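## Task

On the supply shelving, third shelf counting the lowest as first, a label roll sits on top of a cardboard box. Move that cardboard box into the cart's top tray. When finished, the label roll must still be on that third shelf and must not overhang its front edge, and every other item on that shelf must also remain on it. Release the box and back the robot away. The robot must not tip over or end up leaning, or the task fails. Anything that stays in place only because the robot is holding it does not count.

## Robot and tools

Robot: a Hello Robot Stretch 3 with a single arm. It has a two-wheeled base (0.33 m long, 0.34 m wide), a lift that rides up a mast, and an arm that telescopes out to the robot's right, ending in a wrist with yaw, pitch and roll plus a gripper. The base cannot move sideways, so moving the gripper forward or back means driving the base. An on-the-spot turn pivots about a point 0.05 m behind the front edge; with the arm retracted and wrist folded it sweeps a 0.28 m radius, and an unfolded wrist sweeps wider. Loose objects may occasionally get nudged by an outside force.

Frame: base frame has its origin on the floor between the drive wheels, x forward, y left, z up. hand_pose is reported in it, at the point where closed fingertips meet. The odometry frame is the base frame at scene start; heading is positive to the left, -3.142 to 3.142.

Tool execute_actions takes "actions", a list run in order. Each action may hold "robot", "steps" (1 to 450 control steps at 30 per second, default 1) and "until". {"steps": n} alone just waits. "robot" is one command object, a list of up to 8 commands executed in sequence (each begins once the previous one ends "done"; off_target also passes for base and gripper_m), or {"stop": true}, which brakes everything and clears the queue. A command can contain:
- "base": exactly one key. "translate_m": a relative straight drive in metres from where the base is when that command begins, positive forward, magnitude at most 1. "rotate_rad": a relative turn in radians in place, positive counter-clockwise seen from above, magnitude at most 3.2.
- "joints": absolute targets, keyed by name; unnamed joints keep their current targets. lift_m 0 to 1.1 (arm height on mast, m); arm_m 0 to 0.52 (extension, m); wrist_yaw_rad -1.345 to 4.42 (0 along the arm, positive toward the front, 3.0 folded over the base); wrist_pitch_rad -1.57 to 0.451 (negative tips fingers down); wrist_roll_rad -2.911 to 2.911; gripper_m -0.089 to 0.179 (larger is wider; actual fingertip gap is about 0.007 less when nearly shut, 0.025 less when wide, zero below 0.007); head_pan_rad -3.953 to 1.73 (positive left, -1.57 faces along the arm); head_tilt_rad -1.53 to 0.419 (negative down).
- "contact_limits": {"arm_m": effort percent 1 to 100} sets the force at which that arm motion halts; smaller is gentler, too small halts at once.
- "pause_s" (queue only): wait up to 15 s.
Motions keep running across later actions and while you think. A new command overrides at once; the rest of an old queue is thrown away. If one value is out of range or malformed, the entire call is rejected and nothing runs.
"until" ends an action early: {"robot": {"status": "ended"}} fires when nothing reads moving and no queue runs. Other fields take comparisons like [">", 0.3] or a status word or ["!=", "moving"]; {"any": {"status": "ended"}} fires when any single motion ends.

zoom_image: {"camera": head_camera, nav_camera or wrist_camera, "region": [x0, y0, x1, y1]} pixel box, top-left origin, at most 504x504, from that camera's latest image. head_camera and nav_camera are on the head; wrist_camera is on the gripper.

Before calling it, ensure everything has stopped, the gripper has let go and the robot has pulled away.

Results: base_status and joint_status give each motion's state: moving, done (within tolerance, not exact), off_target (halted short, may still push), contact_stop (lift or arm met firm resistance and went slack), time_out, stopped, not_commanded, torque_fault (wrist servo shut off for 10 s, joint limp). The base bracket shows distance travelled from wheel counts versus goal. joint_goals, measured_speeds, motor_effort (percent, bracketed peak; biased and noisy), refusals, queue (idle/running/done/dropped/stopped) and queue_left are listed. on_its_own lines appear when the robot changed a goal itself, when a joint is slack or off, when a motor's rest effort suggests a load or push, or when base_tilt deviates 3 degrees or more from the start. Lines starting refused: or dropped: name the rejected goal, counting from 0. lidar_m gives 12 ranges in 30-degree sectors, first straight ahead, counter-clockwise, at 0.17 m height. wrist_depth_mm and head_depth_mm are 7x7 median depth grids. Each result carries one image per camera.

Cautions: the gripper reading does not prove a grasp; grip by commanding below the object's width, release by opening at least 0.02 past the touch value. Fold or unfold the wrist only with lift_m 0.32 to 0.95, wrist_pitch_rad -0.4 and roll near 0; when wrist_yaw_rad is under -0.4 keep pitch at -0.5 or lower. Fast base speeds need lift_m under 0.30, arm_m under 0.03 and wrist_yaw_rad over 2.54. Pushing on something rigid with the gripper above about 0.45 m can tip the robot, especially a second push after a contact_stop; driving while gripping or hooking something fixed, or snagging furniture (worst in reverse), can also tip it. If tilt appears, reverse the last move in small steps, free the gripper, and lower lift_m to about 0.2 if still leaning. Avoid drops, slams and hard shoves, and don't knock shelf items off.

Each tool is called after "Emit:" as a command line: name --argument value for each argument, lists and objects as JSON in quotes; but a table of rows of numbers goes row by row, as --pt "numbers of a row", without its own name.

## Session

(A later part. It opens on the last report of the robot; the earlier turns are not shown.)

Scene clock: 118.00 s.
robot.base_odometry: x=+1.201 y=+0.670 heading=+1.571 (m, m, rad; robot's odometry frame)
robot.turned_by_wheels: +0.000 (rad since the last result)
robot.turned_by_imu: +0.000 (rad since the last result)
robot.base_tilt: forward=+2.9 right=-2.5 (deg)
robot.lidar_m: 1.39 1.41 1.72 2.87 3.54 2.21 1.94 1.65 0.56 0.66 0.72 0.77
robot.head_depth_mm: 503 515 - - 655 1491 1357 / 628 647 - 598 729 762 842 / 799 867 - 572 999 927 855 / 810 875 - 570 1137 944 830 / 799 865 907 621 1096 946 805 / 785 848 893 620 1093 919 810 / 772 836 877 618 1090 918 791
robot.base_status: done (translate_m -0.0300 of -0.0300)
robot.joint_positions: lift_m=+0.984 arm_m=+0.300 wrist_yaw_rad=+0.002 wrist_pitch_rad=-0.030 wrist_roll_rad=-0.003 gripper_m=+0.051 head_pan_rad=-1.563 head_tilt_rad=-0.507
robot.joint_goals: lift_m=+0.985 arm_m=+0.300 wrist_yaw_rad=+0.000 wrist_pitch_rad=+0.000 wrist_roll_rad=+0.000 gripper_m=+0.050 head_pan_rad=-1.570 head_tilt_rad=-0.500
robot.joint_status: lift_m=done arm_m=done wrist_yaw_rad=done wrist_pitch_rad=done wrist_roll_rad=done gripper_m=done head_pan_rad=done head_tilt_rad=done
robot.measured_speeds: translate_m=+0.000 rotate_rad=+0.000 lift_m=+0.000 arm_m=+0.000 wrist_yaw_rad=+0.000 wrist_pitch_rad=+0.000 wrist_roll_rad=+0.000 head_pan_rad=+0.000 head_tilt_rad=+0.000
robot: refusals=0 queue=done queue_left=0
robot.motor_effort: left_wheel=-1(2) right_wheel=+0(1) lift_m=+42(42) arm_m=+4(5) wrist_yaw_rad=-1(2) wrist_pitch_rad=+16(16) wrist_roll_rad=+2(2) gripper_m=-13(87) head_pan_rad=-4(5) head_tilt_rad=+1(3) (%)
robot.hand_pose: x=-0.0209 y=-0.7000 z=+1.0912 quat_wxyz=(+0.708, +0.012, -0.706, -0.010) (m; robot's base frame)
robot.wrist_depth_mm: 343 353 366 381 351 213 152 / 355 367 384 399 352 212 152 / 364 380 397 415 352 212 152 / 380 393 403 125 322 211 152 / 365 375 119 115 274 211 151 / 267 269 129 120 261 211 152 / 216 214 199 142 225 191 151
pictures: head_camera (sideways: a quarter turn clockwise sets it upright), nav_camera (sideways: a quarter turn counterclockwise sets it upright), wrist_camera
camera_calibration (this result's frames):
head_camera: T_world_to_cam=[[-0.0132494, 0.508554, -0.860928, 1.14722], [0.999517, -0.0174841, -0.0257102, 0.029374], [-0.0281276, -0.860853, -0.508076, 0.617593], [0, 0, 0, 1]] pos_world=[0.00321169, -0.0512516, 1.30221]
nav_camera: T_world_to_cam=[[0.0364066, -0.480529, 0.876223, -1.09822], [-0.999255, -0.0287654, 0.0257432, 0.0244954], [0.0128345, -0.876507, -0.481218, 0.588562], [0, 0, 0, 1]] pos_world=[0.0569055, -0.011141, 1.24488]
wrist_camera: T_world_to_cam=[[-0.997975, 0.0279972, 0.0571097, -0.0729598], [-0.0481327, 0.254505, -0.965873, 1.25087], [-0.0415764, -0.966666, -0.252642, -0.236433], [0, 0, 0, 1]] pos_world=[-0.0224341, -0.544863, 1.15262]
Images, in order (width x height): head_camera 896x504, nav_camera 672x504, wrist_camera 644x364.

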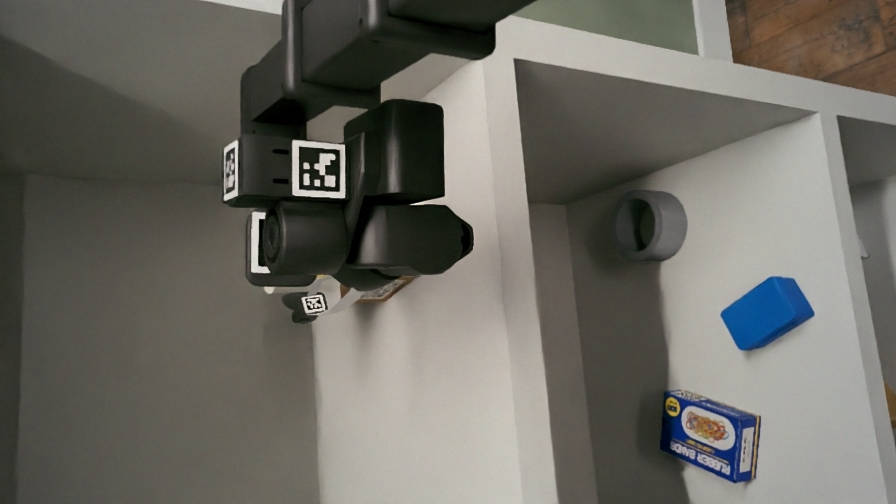

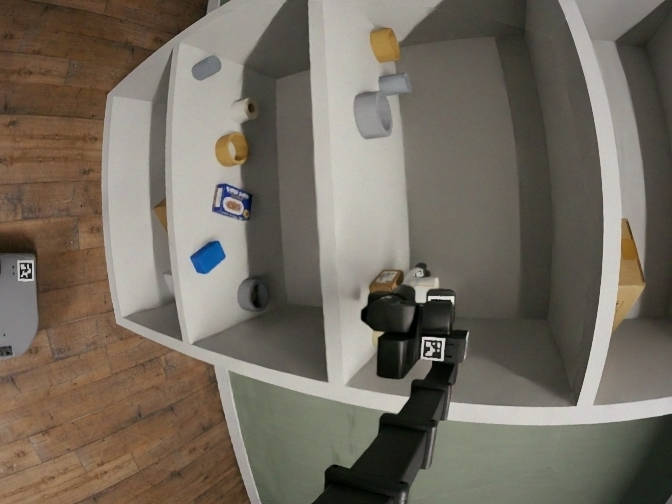

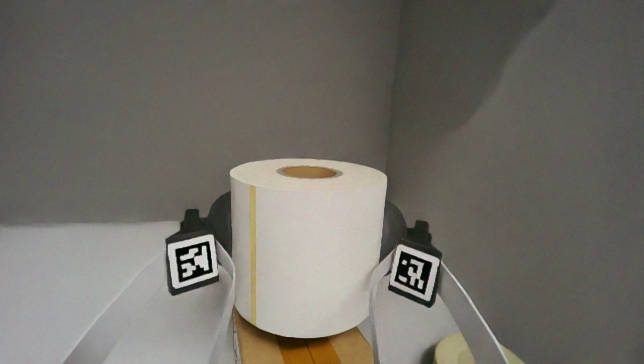

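Emit:
execute_actions --actions '[{"robot":[{"base":{"translate_m":0.2}},{"joints":{"lift_m":0.92}}],"steps":450,"until":{"robot":{"status":"ended"}}}]'

Scene clock: 129.33 s.
robot.base_odometry: x=+1.201 y=+0.870 heading=+1.571 (m, m, rad; robot's odometry frame)
robot.turned_by_wheels: +0.000 (rad since the last result)
robot.turned_by_imu: +0.000 (rad since the last result)
robot.base_tilt: forward=+2.9 right=-2.6 (deg)
robot.lidar_m: 1.20 1.21 1.52 2.45 3.56 2.39 2.15 1.61 0.66 0.68 0.65 0.61
robot.head_depth_mm: 824 885 875 - - 924 856 / 809 883 937 - 1119 951 815 / 797 867 920 - 1100 947 813 / 786 852 903 - 1101 923 795 / 773 839 885 622 1065 923 794 / 761 823 863 595 1065 919 793 / 751 810 853 577 526 907 793
robot.base_status: done (translate_m +0.2000 of +0.2000)
robot.joint_positions: lift_m=+0.923 arm_m=+0.300 wrist_yaw_rad=+0.002 wrist_pitch_rad=+0.001 wrist_roll_rad=-0.007 gripper_m=+0.051 head_pan_rad=-1.563 head_tilt_rad=-0.507
robot.joint_goals: lift_m=+0.923 arm_m=+0.300 wrist_yaw_rad=+0.000 wrist_pitch_rad=+0.000 wrist_roll_rad=+0.000 gripper_m=+0.050 head_pan_rad=-1.570 head_tilt_rad=-0.500
robot.joint_status: lift_m=contact_stop arm_m=done wrist_yaw_rad=done wrist_pitch_rad=done wrist_roll_rad=done gripper_m=done head_pan_rad=done head_tilt_rad=done
robot.measured_speeds: translate_m=+0.000 rotate_rad=+0.000 lift_m=+0.000 arm_m=+0.000 wrist_yaw_rad=+0.000 wrist_pitch_rad=+0.120 wrist_roll_rad=-0.024 head_pan_rad=+0.000 head_tilt_rad=+0.000
robot: refusals=0 queue=dropped queue_left=0
robot.on_its_own: lift_m is slack since a contact_stop, until your next command for it
robot.motor_effort: left_wheel=-2(3) right_wheel=+0(4) lift_m=+24(42) arm_m=+4(4) wrist_yaw_rad=-1(2) wrist_pitch_rad=-4(16) wrist_roll_rad=+5(5) gripper_m=-13(12) head_pan_rad=-4(4) head_tilt_rad=+3(2) (%)
robot.hand_pose: x=-0.0209 y=-0.7009 z=+1.0379 quat_wxyz=(+0.710, +0.001, -0.704, +0.001) (m; robot's base frame)
robot.wrist_depth_mm: 323 334 348 360 373 394 343 / 331 341 357 371 390 402 345 / 341 356 372 388 400 419 344 / 355 367 371 125 414 431 342 / 256 265 120 115 296 306 182 / 185 187 129 120 182 207 171 / 150 146 143 139 155 159 159
pictures: head_camera (sideways: a quarter turn clockwise sets it upright), nav_camera (sideways: a quarter turn counterclockwise sets it upright), wrist_camera
camera_calibration (this result's frames):
head_camera: T_world_to_cam=[[-0.0132414, 0.508257, -0.861104, 1.14745], [0.999516, -0.0175044, -0.0257016, 0.0293627], [-0.0281361, -0.861028, -0.507779, 0.617207], [0, 0, 0, 1]] pos_world=[0.0032111, -0.0512514, 1.30223]
nav_camera: T_world_to_cam=[[0.0363987, -0.480227, 0.876389, -1.09843], [-0.999255, -0.0287451, 0.0257505, 0.0244859], [0.0128258, -0.876673, -0.480915, 0.588169], [0, 0, 0, 1]] pos_world=[0.0569055, -0.0111612, 1.24488]
wrist_camera: T_world_to_cam=[[-0.997723, 0.0301068, 0.0603549, -0.0718546], [-0.052103, 0.224199, -0.97315, 1.18575], [-0.0428299, -0.974078, -0.22212, -0.287668], [0, 0, 0, 1]] pos_world=[-0.0222307, -0.543892, 1.09435]
Images, in order (width x height): head_camera 896x504, nav_camera 672x504, wrist_camera 644x364.

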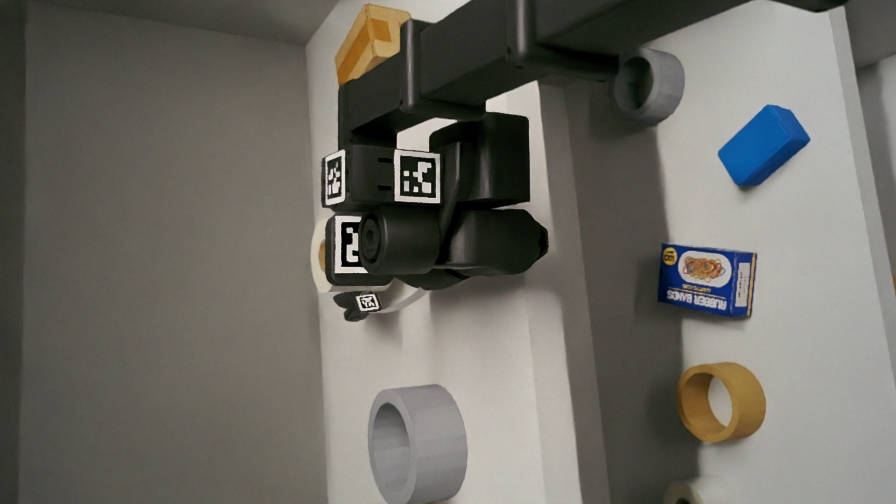

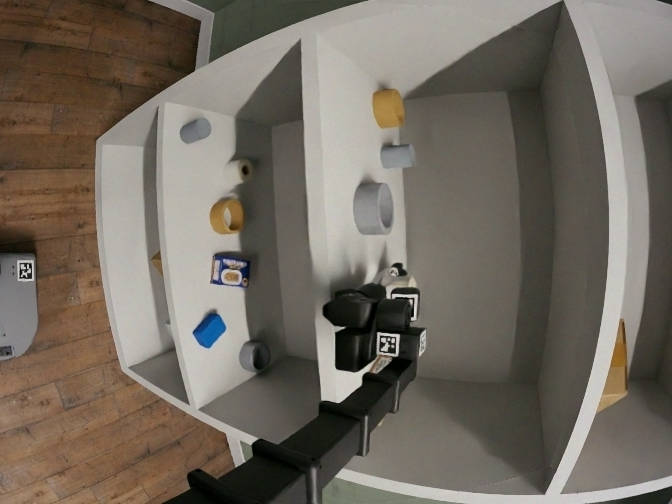

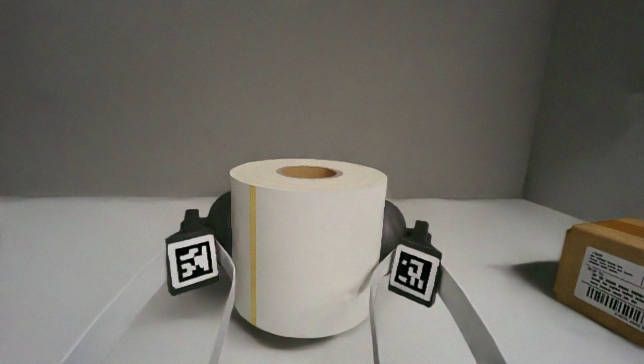

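Emit:
execute_actions --actions '[{"robot":[{"joints":{"lift_m":0.935}},{"joints":{"wrist_pitch_rad":-0.17}}],"steps":450,"until":{"robot":{"status":"ended"}}}]'

Scene clock: 135.17 s.
robot.base_odometry: x=+1.201 y=+0.870 heading=+1.571 (m, m, rad; robot's odometry frame)
robot.turned_by_wheels: +0.000 (rad since the last result)
robot.turned_by_imu: +0.000 (rad since the last result)
robot.base_tilt: forward=+2.9 right=-2.5 (deg)
robot.lidar_m: 1.20 1.21 1.51 2.45 3.55 2.40 2.15 1.61 0.66 0.68 0.64 0.61
robot.head_depth_mm: 823 884 877 - - 949 854 / 811 883 941 - 1101 948 814 / 796 868 928 - 1098 946 813 / 785 852 913 - 1099 921 794 / 772 835 885 622 1065 919 792 / 759 824 864 593 1062 916 791 / 748 809 852 577 526 908 794
robot.base_status: done (translate_m +0.2000 of +0.2000)
robot.joint_positions: lift_m=+0.935 arm_m=+0.300 wrist_yaw_rad=+0.002 wrist_pitch_rad=-0.128 wrist_roll_rad=-0.004 gripper_m=+0.051 head_pan_rad=-1.563 head_tilt_rad=-0.507
robot.joint_goals: lift_m=+0.935 arm_m=+0.300 wrist_yaw_rad=+0.000 wrist_pitch_rad=-0.170 wrist_roll_rad=+0.000 gripper_m=+0.050 head_pan_rad=-1.570 head_tilt_rad=-0.500
robot.joint_status: lift_m=done arm_m=done wrist_yaw_rad=done wrist_pitch_rad=done wrist_roll_rad=done gripper_m=done head_pan_rad=done head_tilt_rad=done
robot.measured_speeds: translate_m=+0.000 rotate_rad=+0.000 lift_m=+0.000 arm_m=+0.000 wrist_yaw_rad=+0.000 wrist_pitch_rad=+0.000 wrist_roll_rad=+0.000 head_pan_rad=+0.000 head_tilt_rad=+0.000
robot: refusals=0 queue=done queue_left=0
robot.on_its_own: wrist_pitch_rad is at rest, and its effort (-21) is outside its rest range (-20 to +32)
robot.motor_effort: left_wheel=-1(2) right_wheel=-1(0) lift_m=+33(45) arm_m=+3(4) wrist_yaw_rad=-1(1) wrist_pitch_rad=-21(22) wrist_roll_rad=+3(5) gripper_m=-12(13) head_pan_rad=-5(4) head_tilt_rad=+2(2) (%)
robot.hand_pose: x=-0.0211 y=-0.6958 z=+1.0170 quat_wxyz=(+0.708, +0.046, -0.704, -0.045) (m; robot's base frame)
robot.wrist_depth_mm: 314 324 337 347 359 373 341 / 327 341 355 365 382 397 343 / 343 357 368 386 405 418 342 / 283 288 158 127 324 335 313 / 198 203 118 114 219 224 171 / 153 154 129 120 150 168 162 / 129 125 127 125 132 135 136
pictures: head_camera (sideways: a quarter turn clockwise sets it upright), nav_camera (sideways: a quarter turn counterclockwise sets it upright), wrist_camera
camera_calibration (this result's frames):
head_camera: T_world_to_cam=[[-0.0132411, 0.508256, -0.861104, 1.14745], [0.999516, -0.017505, -0.0257015, 0.0293626], [-0.0281365, -0.861028, -0.507778, 0.617206], [0, 0, 0, 1]] pos_world=[0.00321107, -0.0512514, 1.30223]
nav_camera: T_world_to_cam=[[0.0363985, -0.480226, 0.876389, -1.09843], [-0.999255, -0.0287446, 0.0257505, 0.0244859], [0.0128254, -0.876674, -0.480914, 0.588168], [0, 0, 0, 1]] pos_world=[0.0569055, -0.0111613, 1.24488]
wrist_camera: T_world_to_cam=[[-0.997872, 0.0228988, 0.061047, -0.0765873], [-0.0493158, 0.347393, -0.936422, 1.21269], [-0.0426502, -0.93744, -0.345525, -0.136378], [0, 0, 0, 1]] pos_world=[-0.022436, -0.547373, 1.09315]
Images, in order (width x height): head_camera 896x504, nav_camera 672x504, wrist_camera 644x364.

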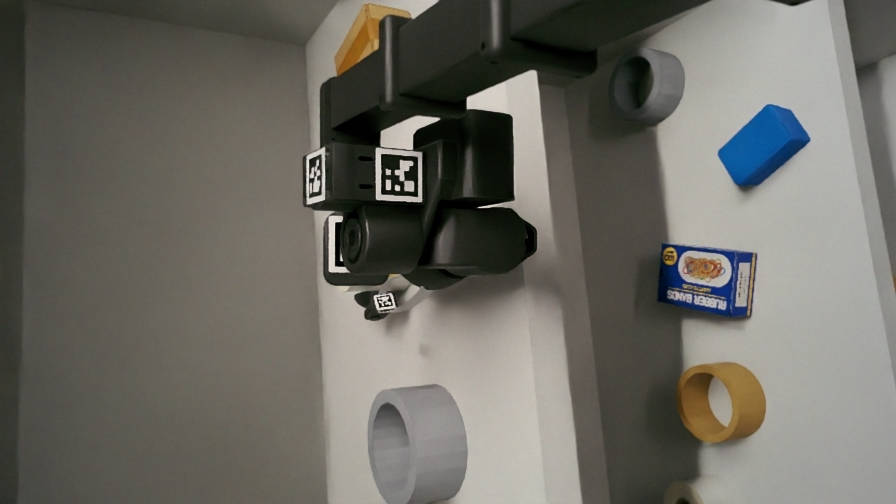

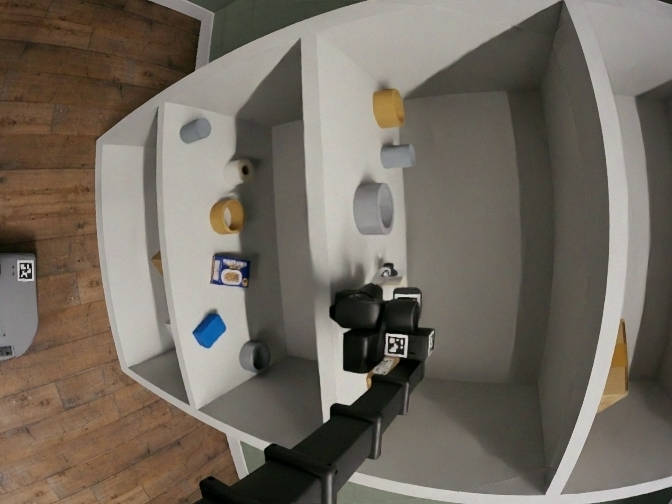

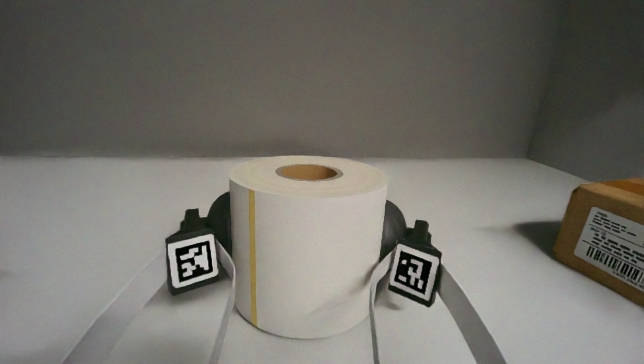

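Emit:
execute_actions --actions '[{"robot":[{"joints":{"gripper_m":0.15,"wrist_pitch_rad":-0.12}},{"joints":{"arm_m":0.12,"lift_m":0.96}},{"base":{"translate_m":-0.2},"joints":{"wrist_pitch_rad":-0.2,"lift_m":0.95}}],"steps":450,"until":{"robot":{"status":"ended"}}}]'

Scene clock: 146.00 s.
robot.base_odometry: x=+1.201 y=+0.670 heading=+1.571 (m, m, rad; robot's odometry frame)
robot.turned_by_wheels: +0.000 (rad since the last result)
robot.turned_by_imu: +0.000 (rad since the last result)
robot.base_tilt: forward=+2.9 right=-2.6 (deg)
robot.lidar_m: 1.40 1.41 1.72 2.86 3.52 2.21 1.94 1.66 0.57 0.65 0.72 0.77
robot.head_depth_mm: 501 516 533 559 - - 1352 / 627 648 672 688 - - 841 / 798 863 852 688 - - 849 / 810 880 915 665 - 909 832 / 797 864 909 650 1095 945 806 / 784 849 892 622 1095 919 811 / 774 833 877 620 1094 915 791
robot.base_status: done (translate_m -0.2000 of -0.2000)
robot.joint_positions: lift_m=+0.951 arm_m=+0.120 wrist_yaw_rad=+0.003 wrist_pitch_rad=-0.214 wrist_roll_rad=-0.004 gripper_m=+0.150 head_pan_rad=-1.563 head_tilt_rad=-0.507
robot.joint_goals: lift_m=+0.950 arm_m=+0.120 wrist_yaw_rad=+0.000 wrist_pitch_rad=-0.200 wrist_roll_rad=+0.000 gripper_m=+0.150 head_pan_rad=-1.570 head_tilt_rad=-0.500
robot.joint_status: lift_m=done arm_m=done wrist_yaw_rad=done wrist_pitch_rad=done wrist_roll_rad=done gripper_m=done head_pan_rad=done head_tilt_rad=done
robot.measured_speeds: translate_m=+0.000 rotate_rad=+0.000 lift_m=+0.000 arm_m=+0.000 wrist_yaw_rad=+0.000 wrist_pitch_rad=+0.000 wrist_roll_rad=+0.000 head_pan_rad=+0.000 head_tilt_rad=+0.000
robot: refusals=0 queue=done queue_left=0
robot.motor_effort: left_wheel=+0(7) right_wheel=+0(6) lift_m=+17(42) arm_m=-4(5) wrist_yaw_rad=-2(2) wrist_pitch_rad=+7(21) wrist_roll_rad=+2(3) gripper_m=+0(84) head_pan_rad=-4(4) head_tilt_rad=+2(1) (%)
robot.hand_pose: x=-0.0208 y=-0.5107 z=+1.0114 quat_wxyz=(+0.705, +0.077, -0.701, -0.075) (m; robot's base frame)
robot.wrist_depth_mm: 474 498 514 525 407 245 176 / 506 517 545 562 409 246 176 / 331 298 394 286 345 246 177 / 241 250 256 263 272 242 182 / 187 195 189 195 199 212 193 / - 164 169 178 188 - 218 / 594 607 637 616 422 267 -
pictures: head_camera (sideways: a quarter turn clockwise sets it upright), nav_camera (sideways: a quarter turn counterclockwise sets it upright), wrist_camera
camera_calibration (this result's frames):
head_camera: T_world_to_cam=[[-0.013241, 0.508252, -0.861107, 1.14745], [0.999516, -0.0175052, -0.0257014, 0.0293625], [-0.0281366, -0.861031, -0.507774, 0.6172], [0, 0, 0, 1]] pos_world=[0.00321107, -0.0512514, 1.30223]
nav_camera: T_world_to_cam=[[0.0363984, -0.480221, 0.876392, -1.09844], [-0.999255, -0.0287443, 0.0257507, 0.0244857], [0.0128253, -0.876676, -0.48091, 0.588162], [0, 0, 0, 1]] pos_world=[0.0569055, -0.0111616, 1.24488]
wrist_camera: T_world_to_cam=[[-0.997936, 0.0165908, 0.0620366, -0.0844284], [-0.049063, 0.426304, -0.903249, 1.14991], [-0.041432, -0.904428, -0.42461, 0.13211], [0, 0, 0, 1]] pos_world=[-0.0223624, -0.369327, 1.09999]
Images, in order (width x height): head_camera 896x504, nav_camera 672x504, wrist_camera 644x364.

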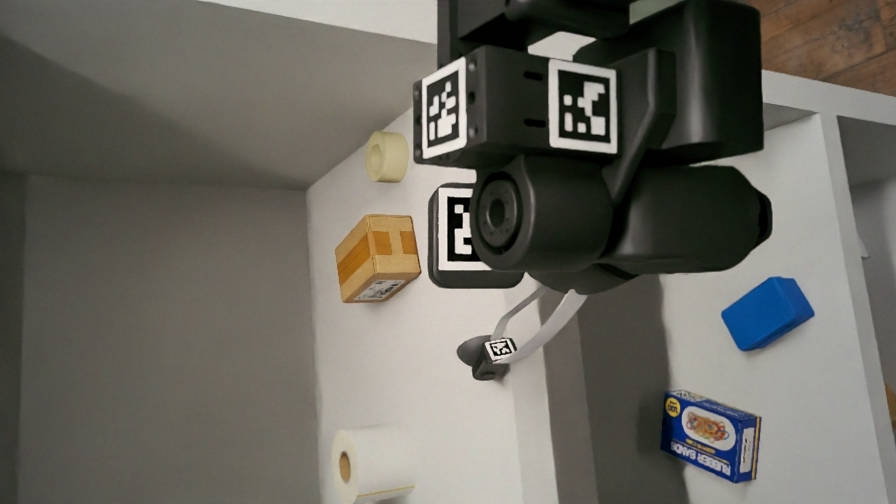

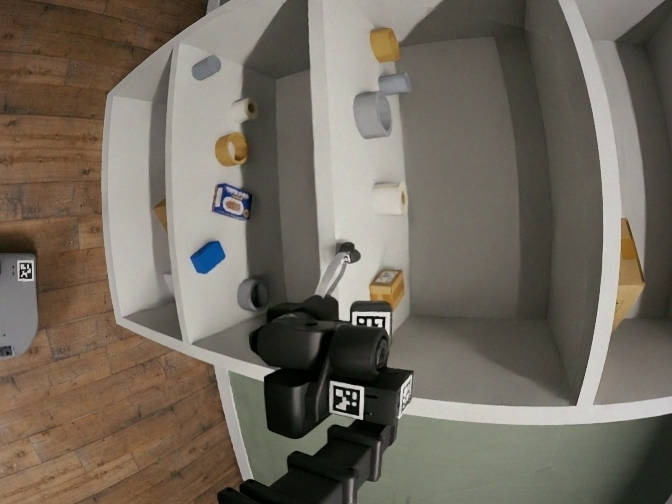

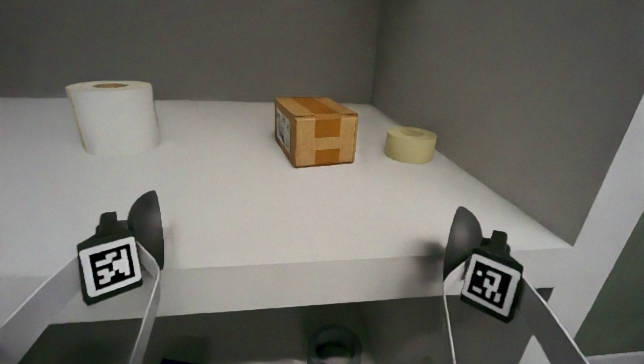

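Emit:
execute_actions --actions '[{"robot":[{"base":{"translate_m":-0.05},"joints":{"wrist_yaw_rad":0.22,"arm_m":0.16}}],"steps":450,"until":{"robot":{"status":"ended"}}}]'

Scene clock: 195.73 s.
robot.base_odometry: x=+1.201 y=+0.620 heading=+1.571 (m, m, rad; robot's odometry frame)
robot.turned_by_wheels: +0.000 (rad since the last result)
robot.turned_by_imu: +0.000 (rad since the last result)
robot.base_tilt: forward=+2.9 right=-2.5 (deg)
robot.lidar_m: 1.45 1.46 1.76 3.47 3.81 2.16 1.89 1.66 0.55 0.55 0.73 0.81
robot.head_depth_mm: 433 472 1050 - - 1510 1355 / 504 520 536 - - 1108 1316 / 670 702 732 - - 851 838 / 816 885 913 - - 920 833 / 805 871 911 623 1112 944 809 / 790 859 899 652 1093 946 810 / 779 843 884 621 1093 894 792
robot.base_status: done (translate_m -0.0500 of -0.0500)
robot.joint_positions: lift_m=+0.951 arm_m=+0.160 wrist_yaw_rad=+0.222 wrist_pitch_rad=-0.207 wrist_roll_rad=-0.004 gripper_m=+0.150 head_pan_rad=-1.563 head_tilt_rad=-0.507
robot.joint_goals: lift_m=+0.950 arm_m=+0.160 wrist_yaw_rad=+0.220 wrist_pitch_rad=-0.200 wrist_roll_rad=+0.000 gripper_m=+0.150 head_pan_rad=-1.570 head_tilt_rad=-0.500
robot.joint_status: lift_m=done arm_m=done wrist_yaw_rad=done wrist_pitch_rad=done wrist_roll_rad=done gripper_m=done head_pan_rad=done head_tilt_rad=done
robot.measured_speeds: translate_m=+0.000 rotate_rad=+0.000 lift_m=+0.000 arm_m=+0.000 wrist_yaw_rad=+0.000 wrist_pitch_rad=+0.000 wrist_roll_rad=+0.000 head_pan_rad=+0.000 head_tilt_rad=+0.000
robot: refusals=0 queue=done queue_left=0
robot.motor_effort: left_wheel=+0(10) right_wheel=-2(5) lift_m=+17(16) arm_m=+4(8) wrist_yaw_rad=-2(12) wrist_pitch_rad=+4(7) wrist_roll_rad=+2(3) gripper_m=+1(3) head_pan_rad=-4(4) head_tilt_rad=+2(2) (%)
robot.hand_pose: x=+0.0326 y=-0.5444 z=+1.0131 quat_wxyz=(+0.709, +0.151, -0.689, +0.005) (m; robot's base frame)
robot.wrist_depth_mm: 522 524 505 498 482 299 188 / 547 541 536 533 507 292 185 / 373 301 399 311 423 286 182 / 248 256 262 252 261 256 181 / 187 199 193 198 202 218 177 / - 148 153 156 159 - 159 / 538 156 150 145 141 139 136
pictures: head_camera (sideways: a quarter turn clockwise sets it upright), nav_camera (sideways: a quarter turn counterclockwise sets it upright), wrist_camera
camera_calibration (this result's frames):
head_camera: T_world_to_cam=[[-0.0132402, 0.50815, -0.861167, 1.14753], [0.999516, -0.0175083, -0.0256984, 0.0293586], [-0.0281363, -0.86109, -0.507673, 0.617069], [0, 0, 0, 1]] pos_world=[0.00321106, -0.0512514, 1.30224]
nav_camera: T_world_to_cam=[[0.0363976, -0.480118, 0.876448, -1.09851], [-0.999255, -0.0287412, 0.0257531, 0.0244825], [0.0128256, -0.876733, -0.480807, 0.588028], [0, 0, 0, 1]] pos_world=[0.0569056, -0.0111683, 1.24488]
wrist_camera: T_world_to_cam=[[-0.977728, -0.200304, 0.0626535, -0.150052], [-0.139824, 0.399062, -0.9062, 1.1596], [0.156513, -0.894778, -0.418181, 0.0968303], [0, 0, 0, 1]] pos_world=[0.000275558, -0.406166, 1.10072]
Images, in order (width x height): head_camera 896x504, nav_camera 672x504, wrist_camera 644x364.

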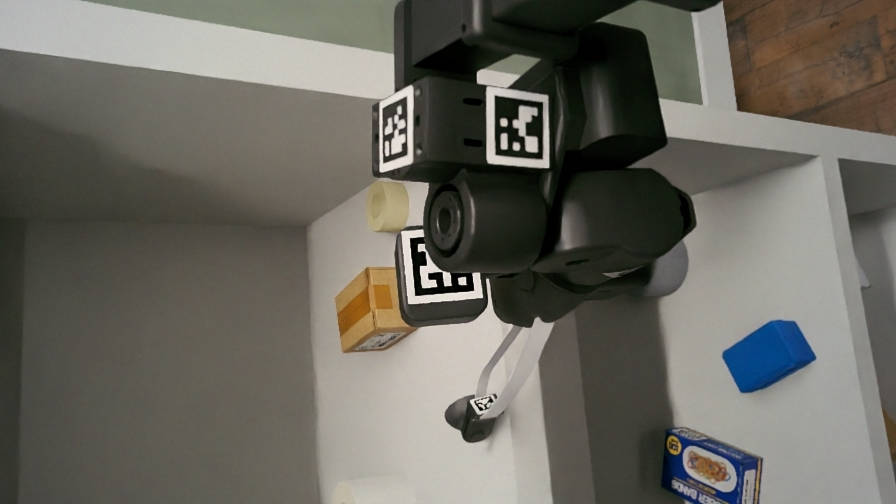

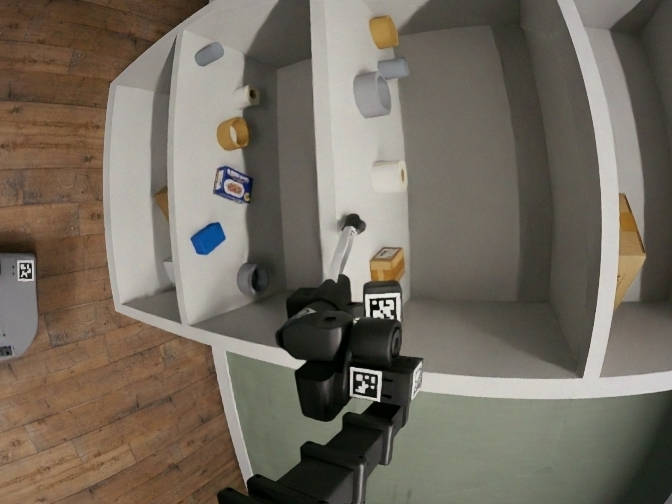

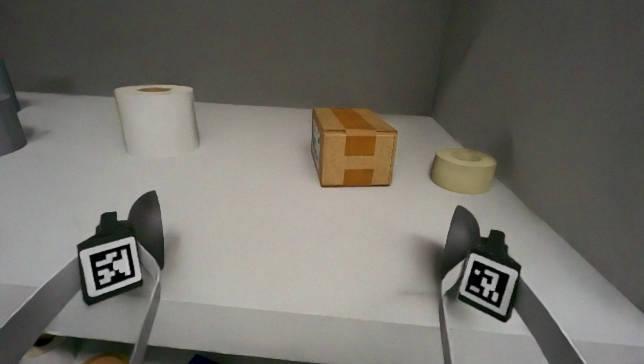

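Emit:
execute_actions --actions '[{"robot":[{"base":{"translate_m":-0.01},"joints":{"arm_m":0.24}}],"steps":450,"until":{"robot":{"status":"ended"}}}]'

Scene clock: 204.63 s.
robot.base_odometry: x=+1.201 y=+0.610 heading=+1.571 (m, m, rad; robot's odometry frame)
robot.turned_by_wheels: +0.000 (rad since the last result)
robot.turned_by_imu: +0.000 (rad since the last result)
robot.base_tilt: forward=+2.9 right=-2.6 (deg)
robot.lidar_m: 1.45 1.47 1.75 3.48 3.79 2.15 1.89 1.67 0.56 0.55 0.74 0.82
robot.head_depth_mm: 433 487 1065 - 1338 1508 1351 / 479 495 510 - 656 1459 1321 / 636 668 719 - 786 834 836 / 810 878 915 - 1099 946 830 / 804 873 912 650 1131 946 811 / 792 859 899 594 1096 945 806 / 780 843 885 619 1098 899 791
robot.base_status: done (translate_m -0.0100 of -0.0100)
robot.joint_positions: lift_m=+0.951 arm_m=+0.240 wrist_yaw_rad=+0.222 wrist_pitch_rad=-0.206 wrist_roll_rad=-0.004 gripper_m=+0.150 head_pan_rad=-1.563 head_tilt_rad=-0.507
robot.joint_goals: lift_m=+0.950 arm_m=+0.240 wrist_yaw_rad=+0.220 wrist_pitch_rad=-0.200 wrist_roll_rad=+0.000 gripper_m=+0.150 head_pan_rad=-1.570 head_tilt_rad=-0.500
robot.joint_status: lift_m=done arm_m=done wrist_yaw_rad=done wrist_pitch_rad=done wrist_roll_rad=done gripper_m=done head_pan_rad=done head_tilt_rad=done
robot.measured_speeds: translate_m=+0.000 rotate_rad=+0.000 lift_m=+0.000 arm_m=+0.000 wrist_yaw_rad=+0.000 wrist_pitch_rad=+0.000 wrist_roll_rad=+0.000 head_pan_rad=+0.000 head_tilt_rad=+0.000
robot: refusals=0 queue=done queue_left=0
robot.motor_effort: left_wheel=-1(7) right_wheel=+0(4) lift_m=+17(17) arm_m=+6(6) wrist_yaw_rad=-1(1) wrist_pitch_rad=+3(4) wrist_roll_rad=+2(2) gripper_m=-1(1) head_pan_rad=-4(4) head_tilt_rad=+2(2) (%)
robot.hand_pose: x=+0.0326 y=-0.6244 z=+1.0132 quat_wxyz=(+0.709, +0.150, -0.689, +0.005) (m; robot's base frame)
robot.wrist_depth_mm: 455 442 437 427 417 258 161 / 485 473 464 454 440 251 159 / 219 324 404 236 411 244 156 / 231 246 261 176 259 219 154 / 187 199 193 187 200 191 151 / - 145 153 156 158 - 149 / 123 124 126 128 131 131 134
pictures: head_camera (sideways: a quarter turn clockwise sets it upright), nav_camera (sideways: a quarter turn counterclockwise sets it upright), wrist_camera
camera_calibration (this result's frames):
head_camera: T_world_to_cam=[[-0.0132402, 0.508151, -0.861166, 1.14753], [0.999516, -0.0175083, -0.0256985, 0.0293586], [-0.0281363, -0.86109, -0.507673, 0.617069], [0, 0, 0, 1]] pos_world=[0.00321106, -0.0512514, 1.30224]
nav_camera: T_world_to_cam=[[0.0363976, -0.480119, 0.876448, -1.09851], [-0.999255, -0.0287412, 0.0257531, 0.0244825], [0.0128256, -0.876733, -0.480807, 0.588028], [0, 0, 0, 1]] pos_world=[0.0569056, -0.0111683, 1.24488]
wrist_camera: T_world_to_cam=[[-0.977739, -0.200252, 0.0626532, -0.166042], [-0.139752, 0.398775, -0.906338, 1.19154], [0.156512, -0.894917, -0.417884, 0.0249296], [0, 0, 0, 1]] pos_world=[0.000271649, -0.486097, 1.10076]
Images, in order (width x height): head_camera 896x504, nav_camera 672x504, wrist_camera 644x364.

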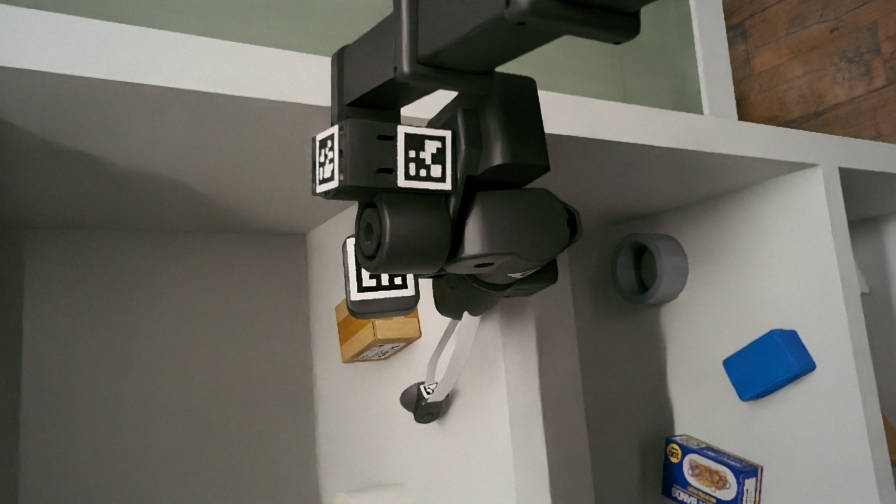

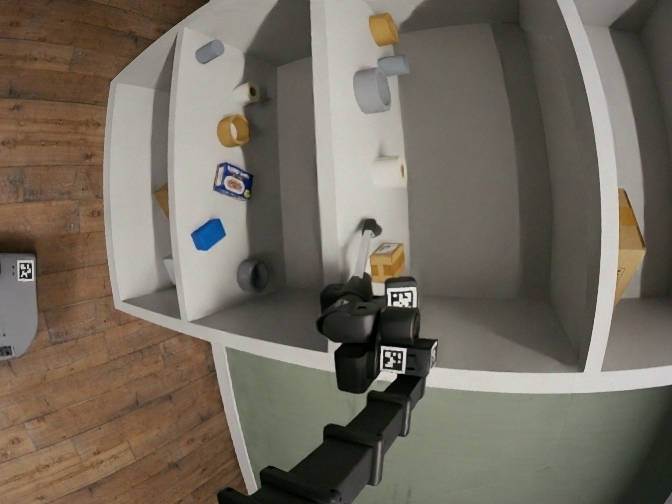

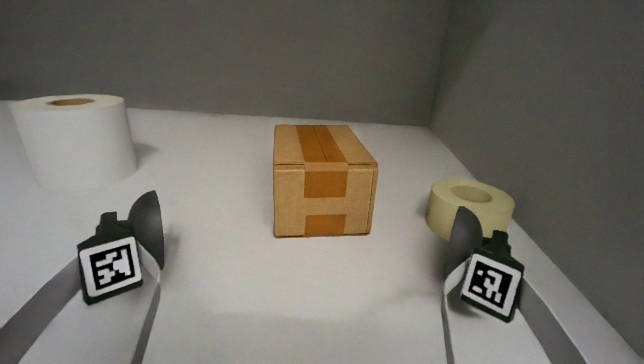

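Emit:
execute_actions --actions '[{"robot":[{"joints":{"gripper_m":0.12}},{"joints":{"arm_m":0.295}}],"steps":450,"until":{"robot":{"status":"ended"}}}]'

Scene clock: 214.97 s.
robot.base_odometry: x=+1.201 y=+0.610 heading=+1.571 (m, m, rad; robot's odometry frame)
robot.turned_by_wheels: +0.000 (rad since the last result)
robot.turned_by_imu: +0.000 (rad since the last result)
robot.base_tilt: forward=+2.9 right=-2.6 (deg)
robot.lidar_m: 1.45 1.47 1.76 3.47 3.81 2.15 1.88 1.67 0.56 0.55 0.74 0.82
robot.head_depth_mm: 433 488 1063 - 1402 1513 1354 / 478 494 520 586 642 1453 1324 / 636 669 - - 779 836 838 / 814 877 940 - 1098 945 833 / 805 875 915 595 1133 943 812 / 792 859 905 619 1094 943 806 / 781 847 886 620 1092 901 792
robot.base_status: done (translate_m -0.0100 of -0.0100)
robot.joint_positions: lift_m=+0.951 arm_m=+0.295 wrist_yaw_rad=+0.217 wrist_pitch_rad=-0.203 wrist_roll_rad=-0.004 gripper_m=+0.120 head_pan_rad=-1.563 head_tilt_rad=-0.507
robot.joint_goals: lift_m=+0.950 arm_m=+0.295 wrist_yaw_rad=+0.220 wrist_pitch_rad=-0.200 wrist_roll_rad=+0.000 gripper_m=+0.120 head_pan_rad=-1.570 head_tilt_rad=-0.500
robot.joint_status: lift_m=done arm_m=done wrist_yaw_rad=done wrist_pitch_rad=done wrist_roll_rad=done gripper_m=done head_pan_rad=done head_tilt_rad=done
robot.measured_speeds: translate_m=+0.000 rotate_rad=+0.000 lift_m=+0.000 arm_m=+0.000 wrist_yaw_rad=+0.000 wrist_pitch_rad=+0.000 wrist_roll_rad=+0.000 head_pan_rad=+0.000 head_tilt_rad=+0.000
robot: refusals=0 queue=done queue_left=0
robot.motor_effort: left_wheel=-2(2) right_wheel=+1(2) lift_m=+17(17) arm_m=+5(5) wrist_yaw_rad=+1(4) wrist_pitch_rad=+2(4) wrist_roll_rad=+3(3) gripper_m=+0(83) head_pan_rad=-4(4) head_tilt_rad=+1(2) (%)
robot.hand_pose: x=+0.0315 y=-0.6798 z=+1.0139 quat_wxyz=(+0.709, +0.148, -0.690, +0.005) (m; robot's base frame)
robot.wrist_depth_mm: 402 394 385 381 373 236 149 / 429 425 413 402 394 232 147 / 220 392 408 420 405 225 145 / 207 257 172 151 283 207 143 / 187 193 126 129 202 172 141 / 155 144 139 140 155 161 139 / - 125 127 129 131 133 130
pictures: head_camera (sideways: a quarter turn clockwise sets it upright), nav_camera (sideways: a quarter turn counterclockwise sets it upright), wrist_camera
camera_calibration (this result's frames):
head_camera: T_world_to_cam=[[-0.0132402, 0.508151, -0.861167, 1.14753], [0.999516, -0.0175083, -0.0256985, 0.0293586], [-0.0281363, -0.86109, -0.507673, 0.617069], [0, 0, 0, 1]] pos_world=[0.00321106, -0.0512514, 1.30224]
nav_camera: T_world_to_cam=[[0.0363976, -0.480119, 0.876448, -1.09851], [-0.999255, -0.0287412, 0.0257531, 0.0244825], [0.0128256, -0.876733, -0.480807, 0.588028], [0, 0, 0, 1]] pos_world=[0.0569056, -0.0111683, 1.24488]
wrist_camera: T_world_to_cam=[[-0.978743, -0.195308, 0.062591, -0.174836], [-0.137223, 0.396806, -0.907587, 1.21402], [0.152423, -0.896883, -0.415172, -0.0281913], [0, 0, 0, 1]] pos_world=[-0.000230823, -0.541162, 1.10107]
Images, in order (width x height): head_camera 896x504, nav_camera 672x504, wrist_camera 644x364.

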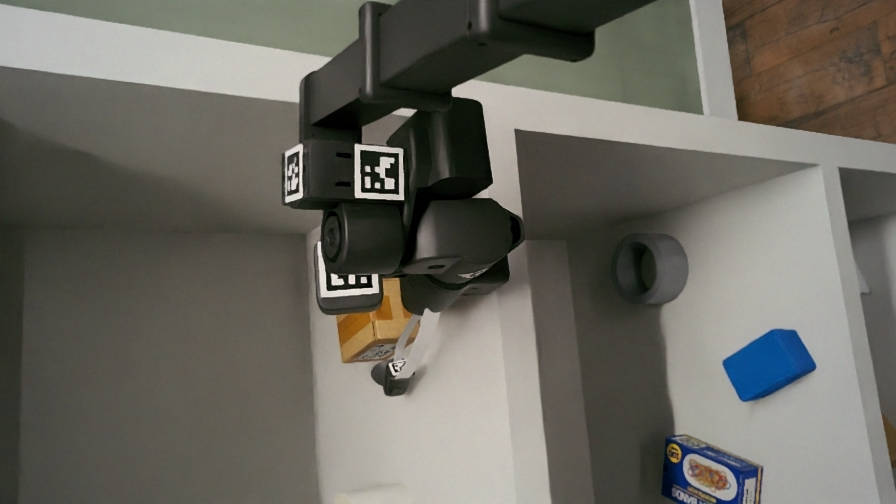

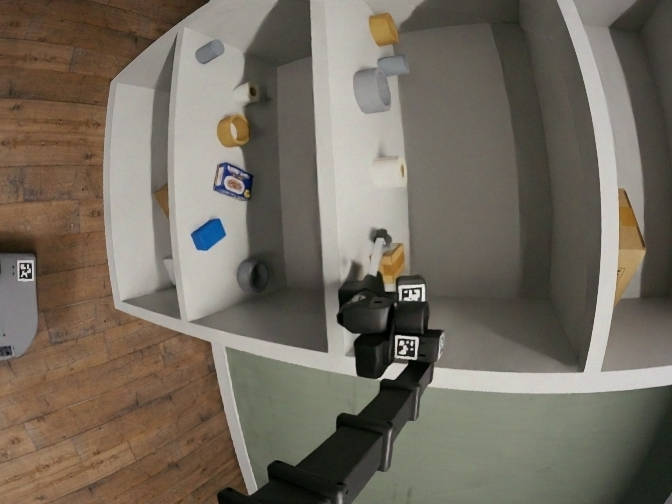

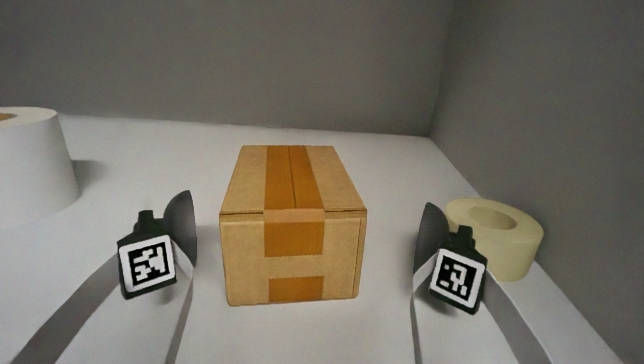

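Emit:
execute_actions --actions '[{"robot":[{"joints":{"arm_m":0.305}},{"joints":{"gripper_m":0.03}},{"pause_s":0.5},{"joints":{"lift_m":0.975}},{"joints":{"arm_m":0.0}}],"steps":450,"until":{"robot":{"status":"ended"}}}]'

Scene clock: 227.80 s.
robot.base_odometry: x=+1.201 y=+0.610 heading=+1.571 (m, m, rad; robot's odometry frame)
robot.turned_by_wheels: +0.000 (rad since the last result)
robot.turned_by_imu: +0.000 (rad since the last result)
robot.base_tilt: forward=+2.9 right=-2.6 (deg)
robot.lidar_m: 1.46 1.47 1.76 3.47 3.80 2.15 1.88 1.67 0.56 0.55 0.74 0.82
robot.head_depth_mm: 434 487 1067 1201 1305 - - / 478 495 527 572 639 - - / 638 667 702 625 732 - - / 810 876 895 623 - - - / 805 874 913 622 410 - 810 / 793 858 902 620 420 942 807 / 780 845 887 619 1091 901 791
robot.base_status: done (translate_m -0.0100 of -0.0100)
robot.joint_positions: lift_m=+0.974 arm_m=+0.000 wrist_yaw_rad=+0.218 wrist_pitch_rad=-0.224 wrist_roll_rad=-0.004 gripper_m=+0.031 head_pan_rad=-1.563 head_tilt_rad=-0.507
robot.joint_goals: lift_m=+0.975 arm_m=+0.000 wrist_yaw_rad=+0.220 wrist_pitch_rad=-0.200 wrist_roll_rad=+0.000 gripper_m=+0.030 head_pan_rad=-1.570 head_tilt_rad=-0.500
robot.joint_status: lift_m=done arm_m=done wrist_yaw_rad=done wrist_pitch_rad=done wrist_roll_rad=done gripper_m=done head_pan_rad=done head_tilt_rad=done
robot.measured_speeds: translate_m=+0.000 rotate_rad=+0.000 lift_m=+0.000 arm_m=+0.000 wrist_yaw_rad=+0.000 wrist_pitch_rad=+0.000 wrist_roll_rad=+0.000 head_pan_rad=+0.000 head_tilt_rad=+0.000
robot: refusals=0 queue=done queue_left=0
robot.motor_effort: left_wheel=-1(3) right_wheel=+0(3) lift_m=+41(41) arm_m=-4(4) wrist_yaw_rad=+1(4) wrist_pitch_rad=+12(13) wrist_roll_rad=+2(3) gripper_m=-19(94) head_pan_rad=-4(4) head_tilt_rad=+2(2) (%)
robot.hand_pose: x=+0.0314 y=-0.3841 z=+1.0328 quat_wxyz=(+0.709, +0.155, -0.688, -0.002) (m; robot's base frame)
robot.wrist_depth_mm: 665 664 648 638 613 321 223 / 547 691 678 671 648 315 239 / 390 412 446 486 453 307 698 / 318 310 299 153 321 287 763 / 752 883 115 122 295 294 809 / 736 702 125 131 484 338 900 / 636 633 639 652 578 994 957
pictures: head_camera (sideways: a quarter turn clockwise sets it upright), nav_camera (sideways: a quarter turn counterclockwise sets it upright), wrist_camera
camera_calibration (this result's frames):
head_camera: T_world_to_cam=[[-0.0132402, 0.50815, -0.861167, 1.14753], [0.999516, -0.0175083, -0.0256984, 0.0293586], [-0.0281363, -0.86109, -0.507673, 0.617069], [0, 0, 0, 1]] pos_world=[0.00321106, -0.0512514, 1.30224]
nav_camera: T_world_to_cam=[[0.0363976, -0.480118, 0.876448, -1.09851], [-0.999255, -0.0287412, 0.0257531, 0.0244825], [0.0128256, -0.876733, -0.480807, 0.588028], [0, 0, 0, 1]] pos_world=[0.0569056, -0.0111683, 1.24488]
wrist_camera: T_world_to_cam=[[-0.978339, -0.197329, 0.0625559, -0.119146], [-0.141126, 0.414713, -0.898942, 1.11188], [0.151445, -0.888298, -0.433579, 0.267216], [0, 0, 0, 1]] pos_world=[-0.000118229, -0.247257, 1.12283]
Images, in order (width x height): head_camera 896x504, nav_camera 672x504, wrist_camera 644x364.

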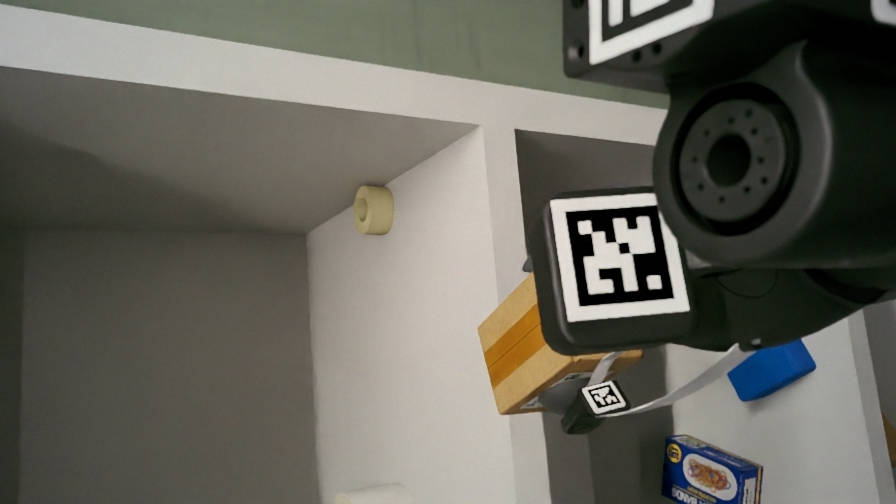

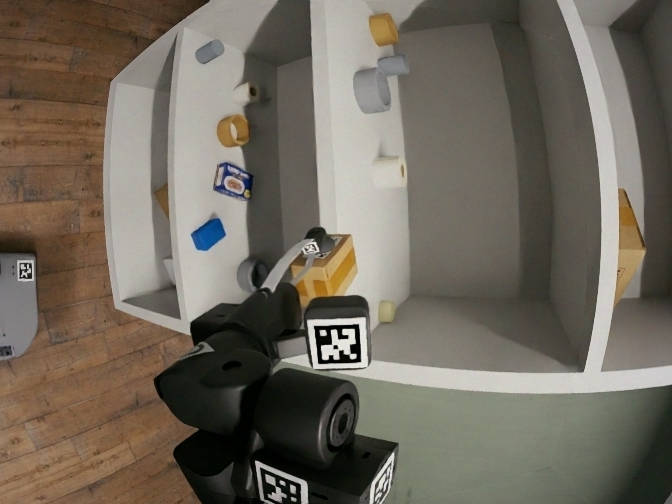

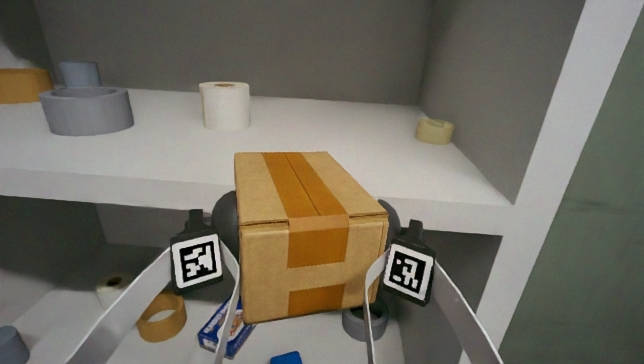

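Emit:
execute_actions --actions '[{"robot":[{"base":{"rotate_rad":-0.634},"joints":{"wrist_yaw_rad":0.0,"head_pan_rad":-2.4,"head_tilt_rad":-0.6}},{"base":{"translate_m":-0.9}},{"base":{"translate_m":-0.5}}],"steps":450,"until":{"robot":{"status":"ended"}}},{"steps":200,"until":{"robot":{"status":"ended"}}}]'

Scene clock: 263.47 s.
robot.base_odometry: x=+0.372 y=-0.518 heading=+0.937 (m, m, rad; robot's odometry frame)
robot.turned_by_wheels: -0.634 (rad since the last result)
robot.turned_by_imu: -0.646 (rad since the last result)
robot.base_tilt: forward=+2.9 right=-2.6 (deg)
robot.lidar_m: 2.08 2.47 2.19 2.53 2.75 2.53 1.51 0.89 1.31 1.11 1.99 1.69
robot.head_depth_mm: 1144 1262 1365 1213 1332 - - / 1136 1257 1346 1214 1337 - - / 1129 1241 1335 1215 1336 - - / 1125 1238 1323 1163 - - - / 1117 1232 1366 1493 - - - / 1108 1224 1364 1469 - - - / 1105 1212 1345 1461 - - -
robot.base_status: done (translate_m -0.5000 of -0.5000)
robot.joint_positions: lift_m=+0.974 arm_m=+0.000 wrist_yaw_rad=+0.003 wrist_pitch_rad=-0.224 wrist_roll_rad=-0.004 gripper_m=+0.031 head_pan_rad=-2.393 head_tilt_rad=-0.593
robot.joint_goals: lift_m=+0.975 arm_m=+0.000 wrist_yaw_rad=+0.000 wrist_pitch_rad=-0.200 wrist_roll_rad=+0.000 gripper_m=+0.030 head_pan_rad=-2.400 head_tilt_rad=-0.600
robot.joint_status: lift_m=done arm_m=done wrist_yaw_rad=done wrist_pitch_rad=done wrist_roll_rad=done gripper_m=done head_pan_rad=done head_tilt_rad=done
robot.measured_speeds: translate_m=+0.000 rotate_rad=+0.000 lift_m=+0.000 arm_m=+0.000 wrist_yaw_rad=+0.000 wrist_pitch_rad=+0.000 wrist_roll_rad=+0.000 head_pan_rad=+0.000 head_tilt_rad=+0.000
robot: refusals=0 queue=done queue_left=0
robot.motor_effort: left_wheel=+4(9) right_wheel=-2(7) lift_m=+42(41) arm_m=-4(4) wrist_yaw_rad=-2(2) wrist_pitch_rad=+12(12) wrist_roll_rad=+2(2) gripper_m=-20(20) head_pan_rad=-5(51) head_tilt_rad=-1(10) (%)
robot.hand_pose: x=-0.0208 y=-0.3899 z=+1.0328 quat_wxyz=(+0.704, +0.080, -0.701, -0.078) (m; robot's base frame)
robot.wrist_depth_mm: - - - - - 897 776 / - - - - - 960 800 / - - - - - - 824 / - - - 154 - - 856 / - - 115 122 - - 886 / - - 125 131 - - 916 / - - - - - - 968
pictures: head_camera (sideways: a quarter turn clockwise sets it upright), nav_camera (sideways: a quarter turn counterclockwise sets it upright), wrist_camera
camera_calibration (this result's frames):
head_camera: T_world_to_cam=[[0.418625, 0.401661, -0.814507, 1.08406], [0.663423, -0.74773, -0.0277572, 0.0340862], [-0.62018, -0.528743, -0.579489, 0.714117], [0, 0, 0, 1]] pos_world=[-0.0335453, -0.0323516, 1.29774]
nav_camera: T_world_to_cam=[[-0.383344, -0.400786, 0.832117, -1.03814], [-0.69725, 0.716431, 0.0238532, 0.0251165], [-0.605714, -0.571049, -0.554087, 0.687146], [0, 0, 0, 1]] pos_world=[0.035762, -0.0416714, 1.24399]
wrist_camera: T_world_to_cam=[[-0.997911, 0.0161308, 0.0625554, -0.0885361], [-0.0493152, 0.435284, -0.898942, 1.11683], [-0.04173, -0.900149, -0.433579, 0.261368], [0, 0, 0, 1]] pos_world=[-0.0223674, -0.249442, 1.12283]
Images, in order (width x height): head_camera 896x504, nav_camera 672x504, wrist_camera 644x364.

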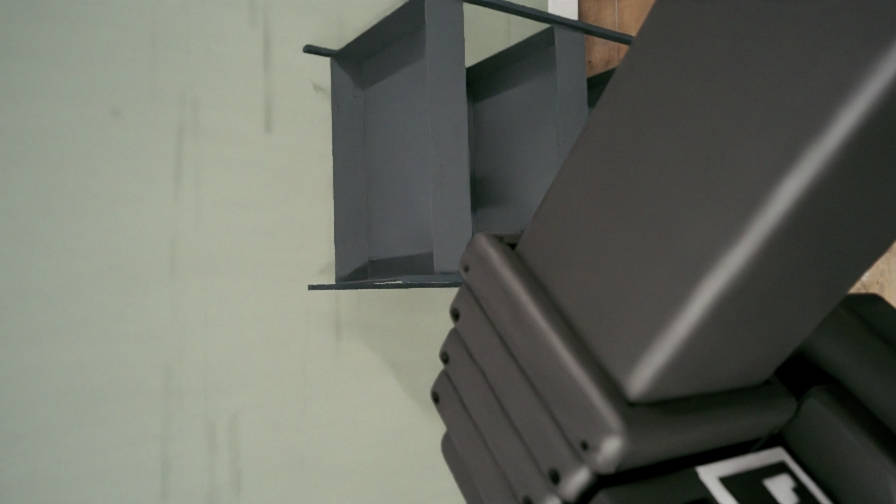

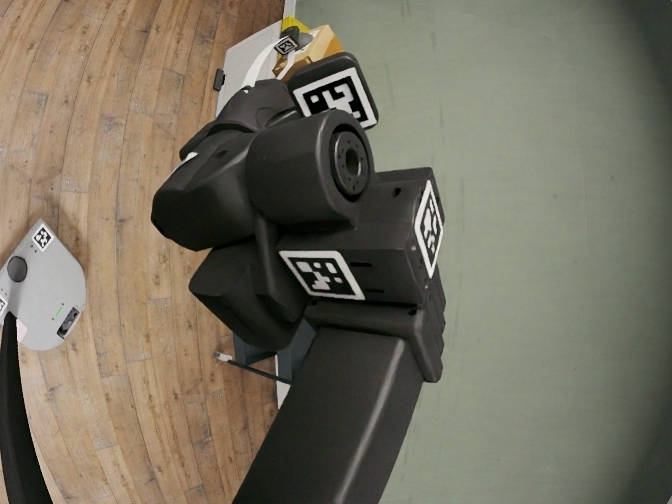

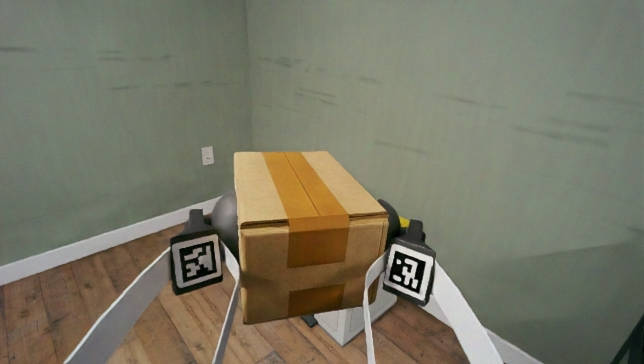

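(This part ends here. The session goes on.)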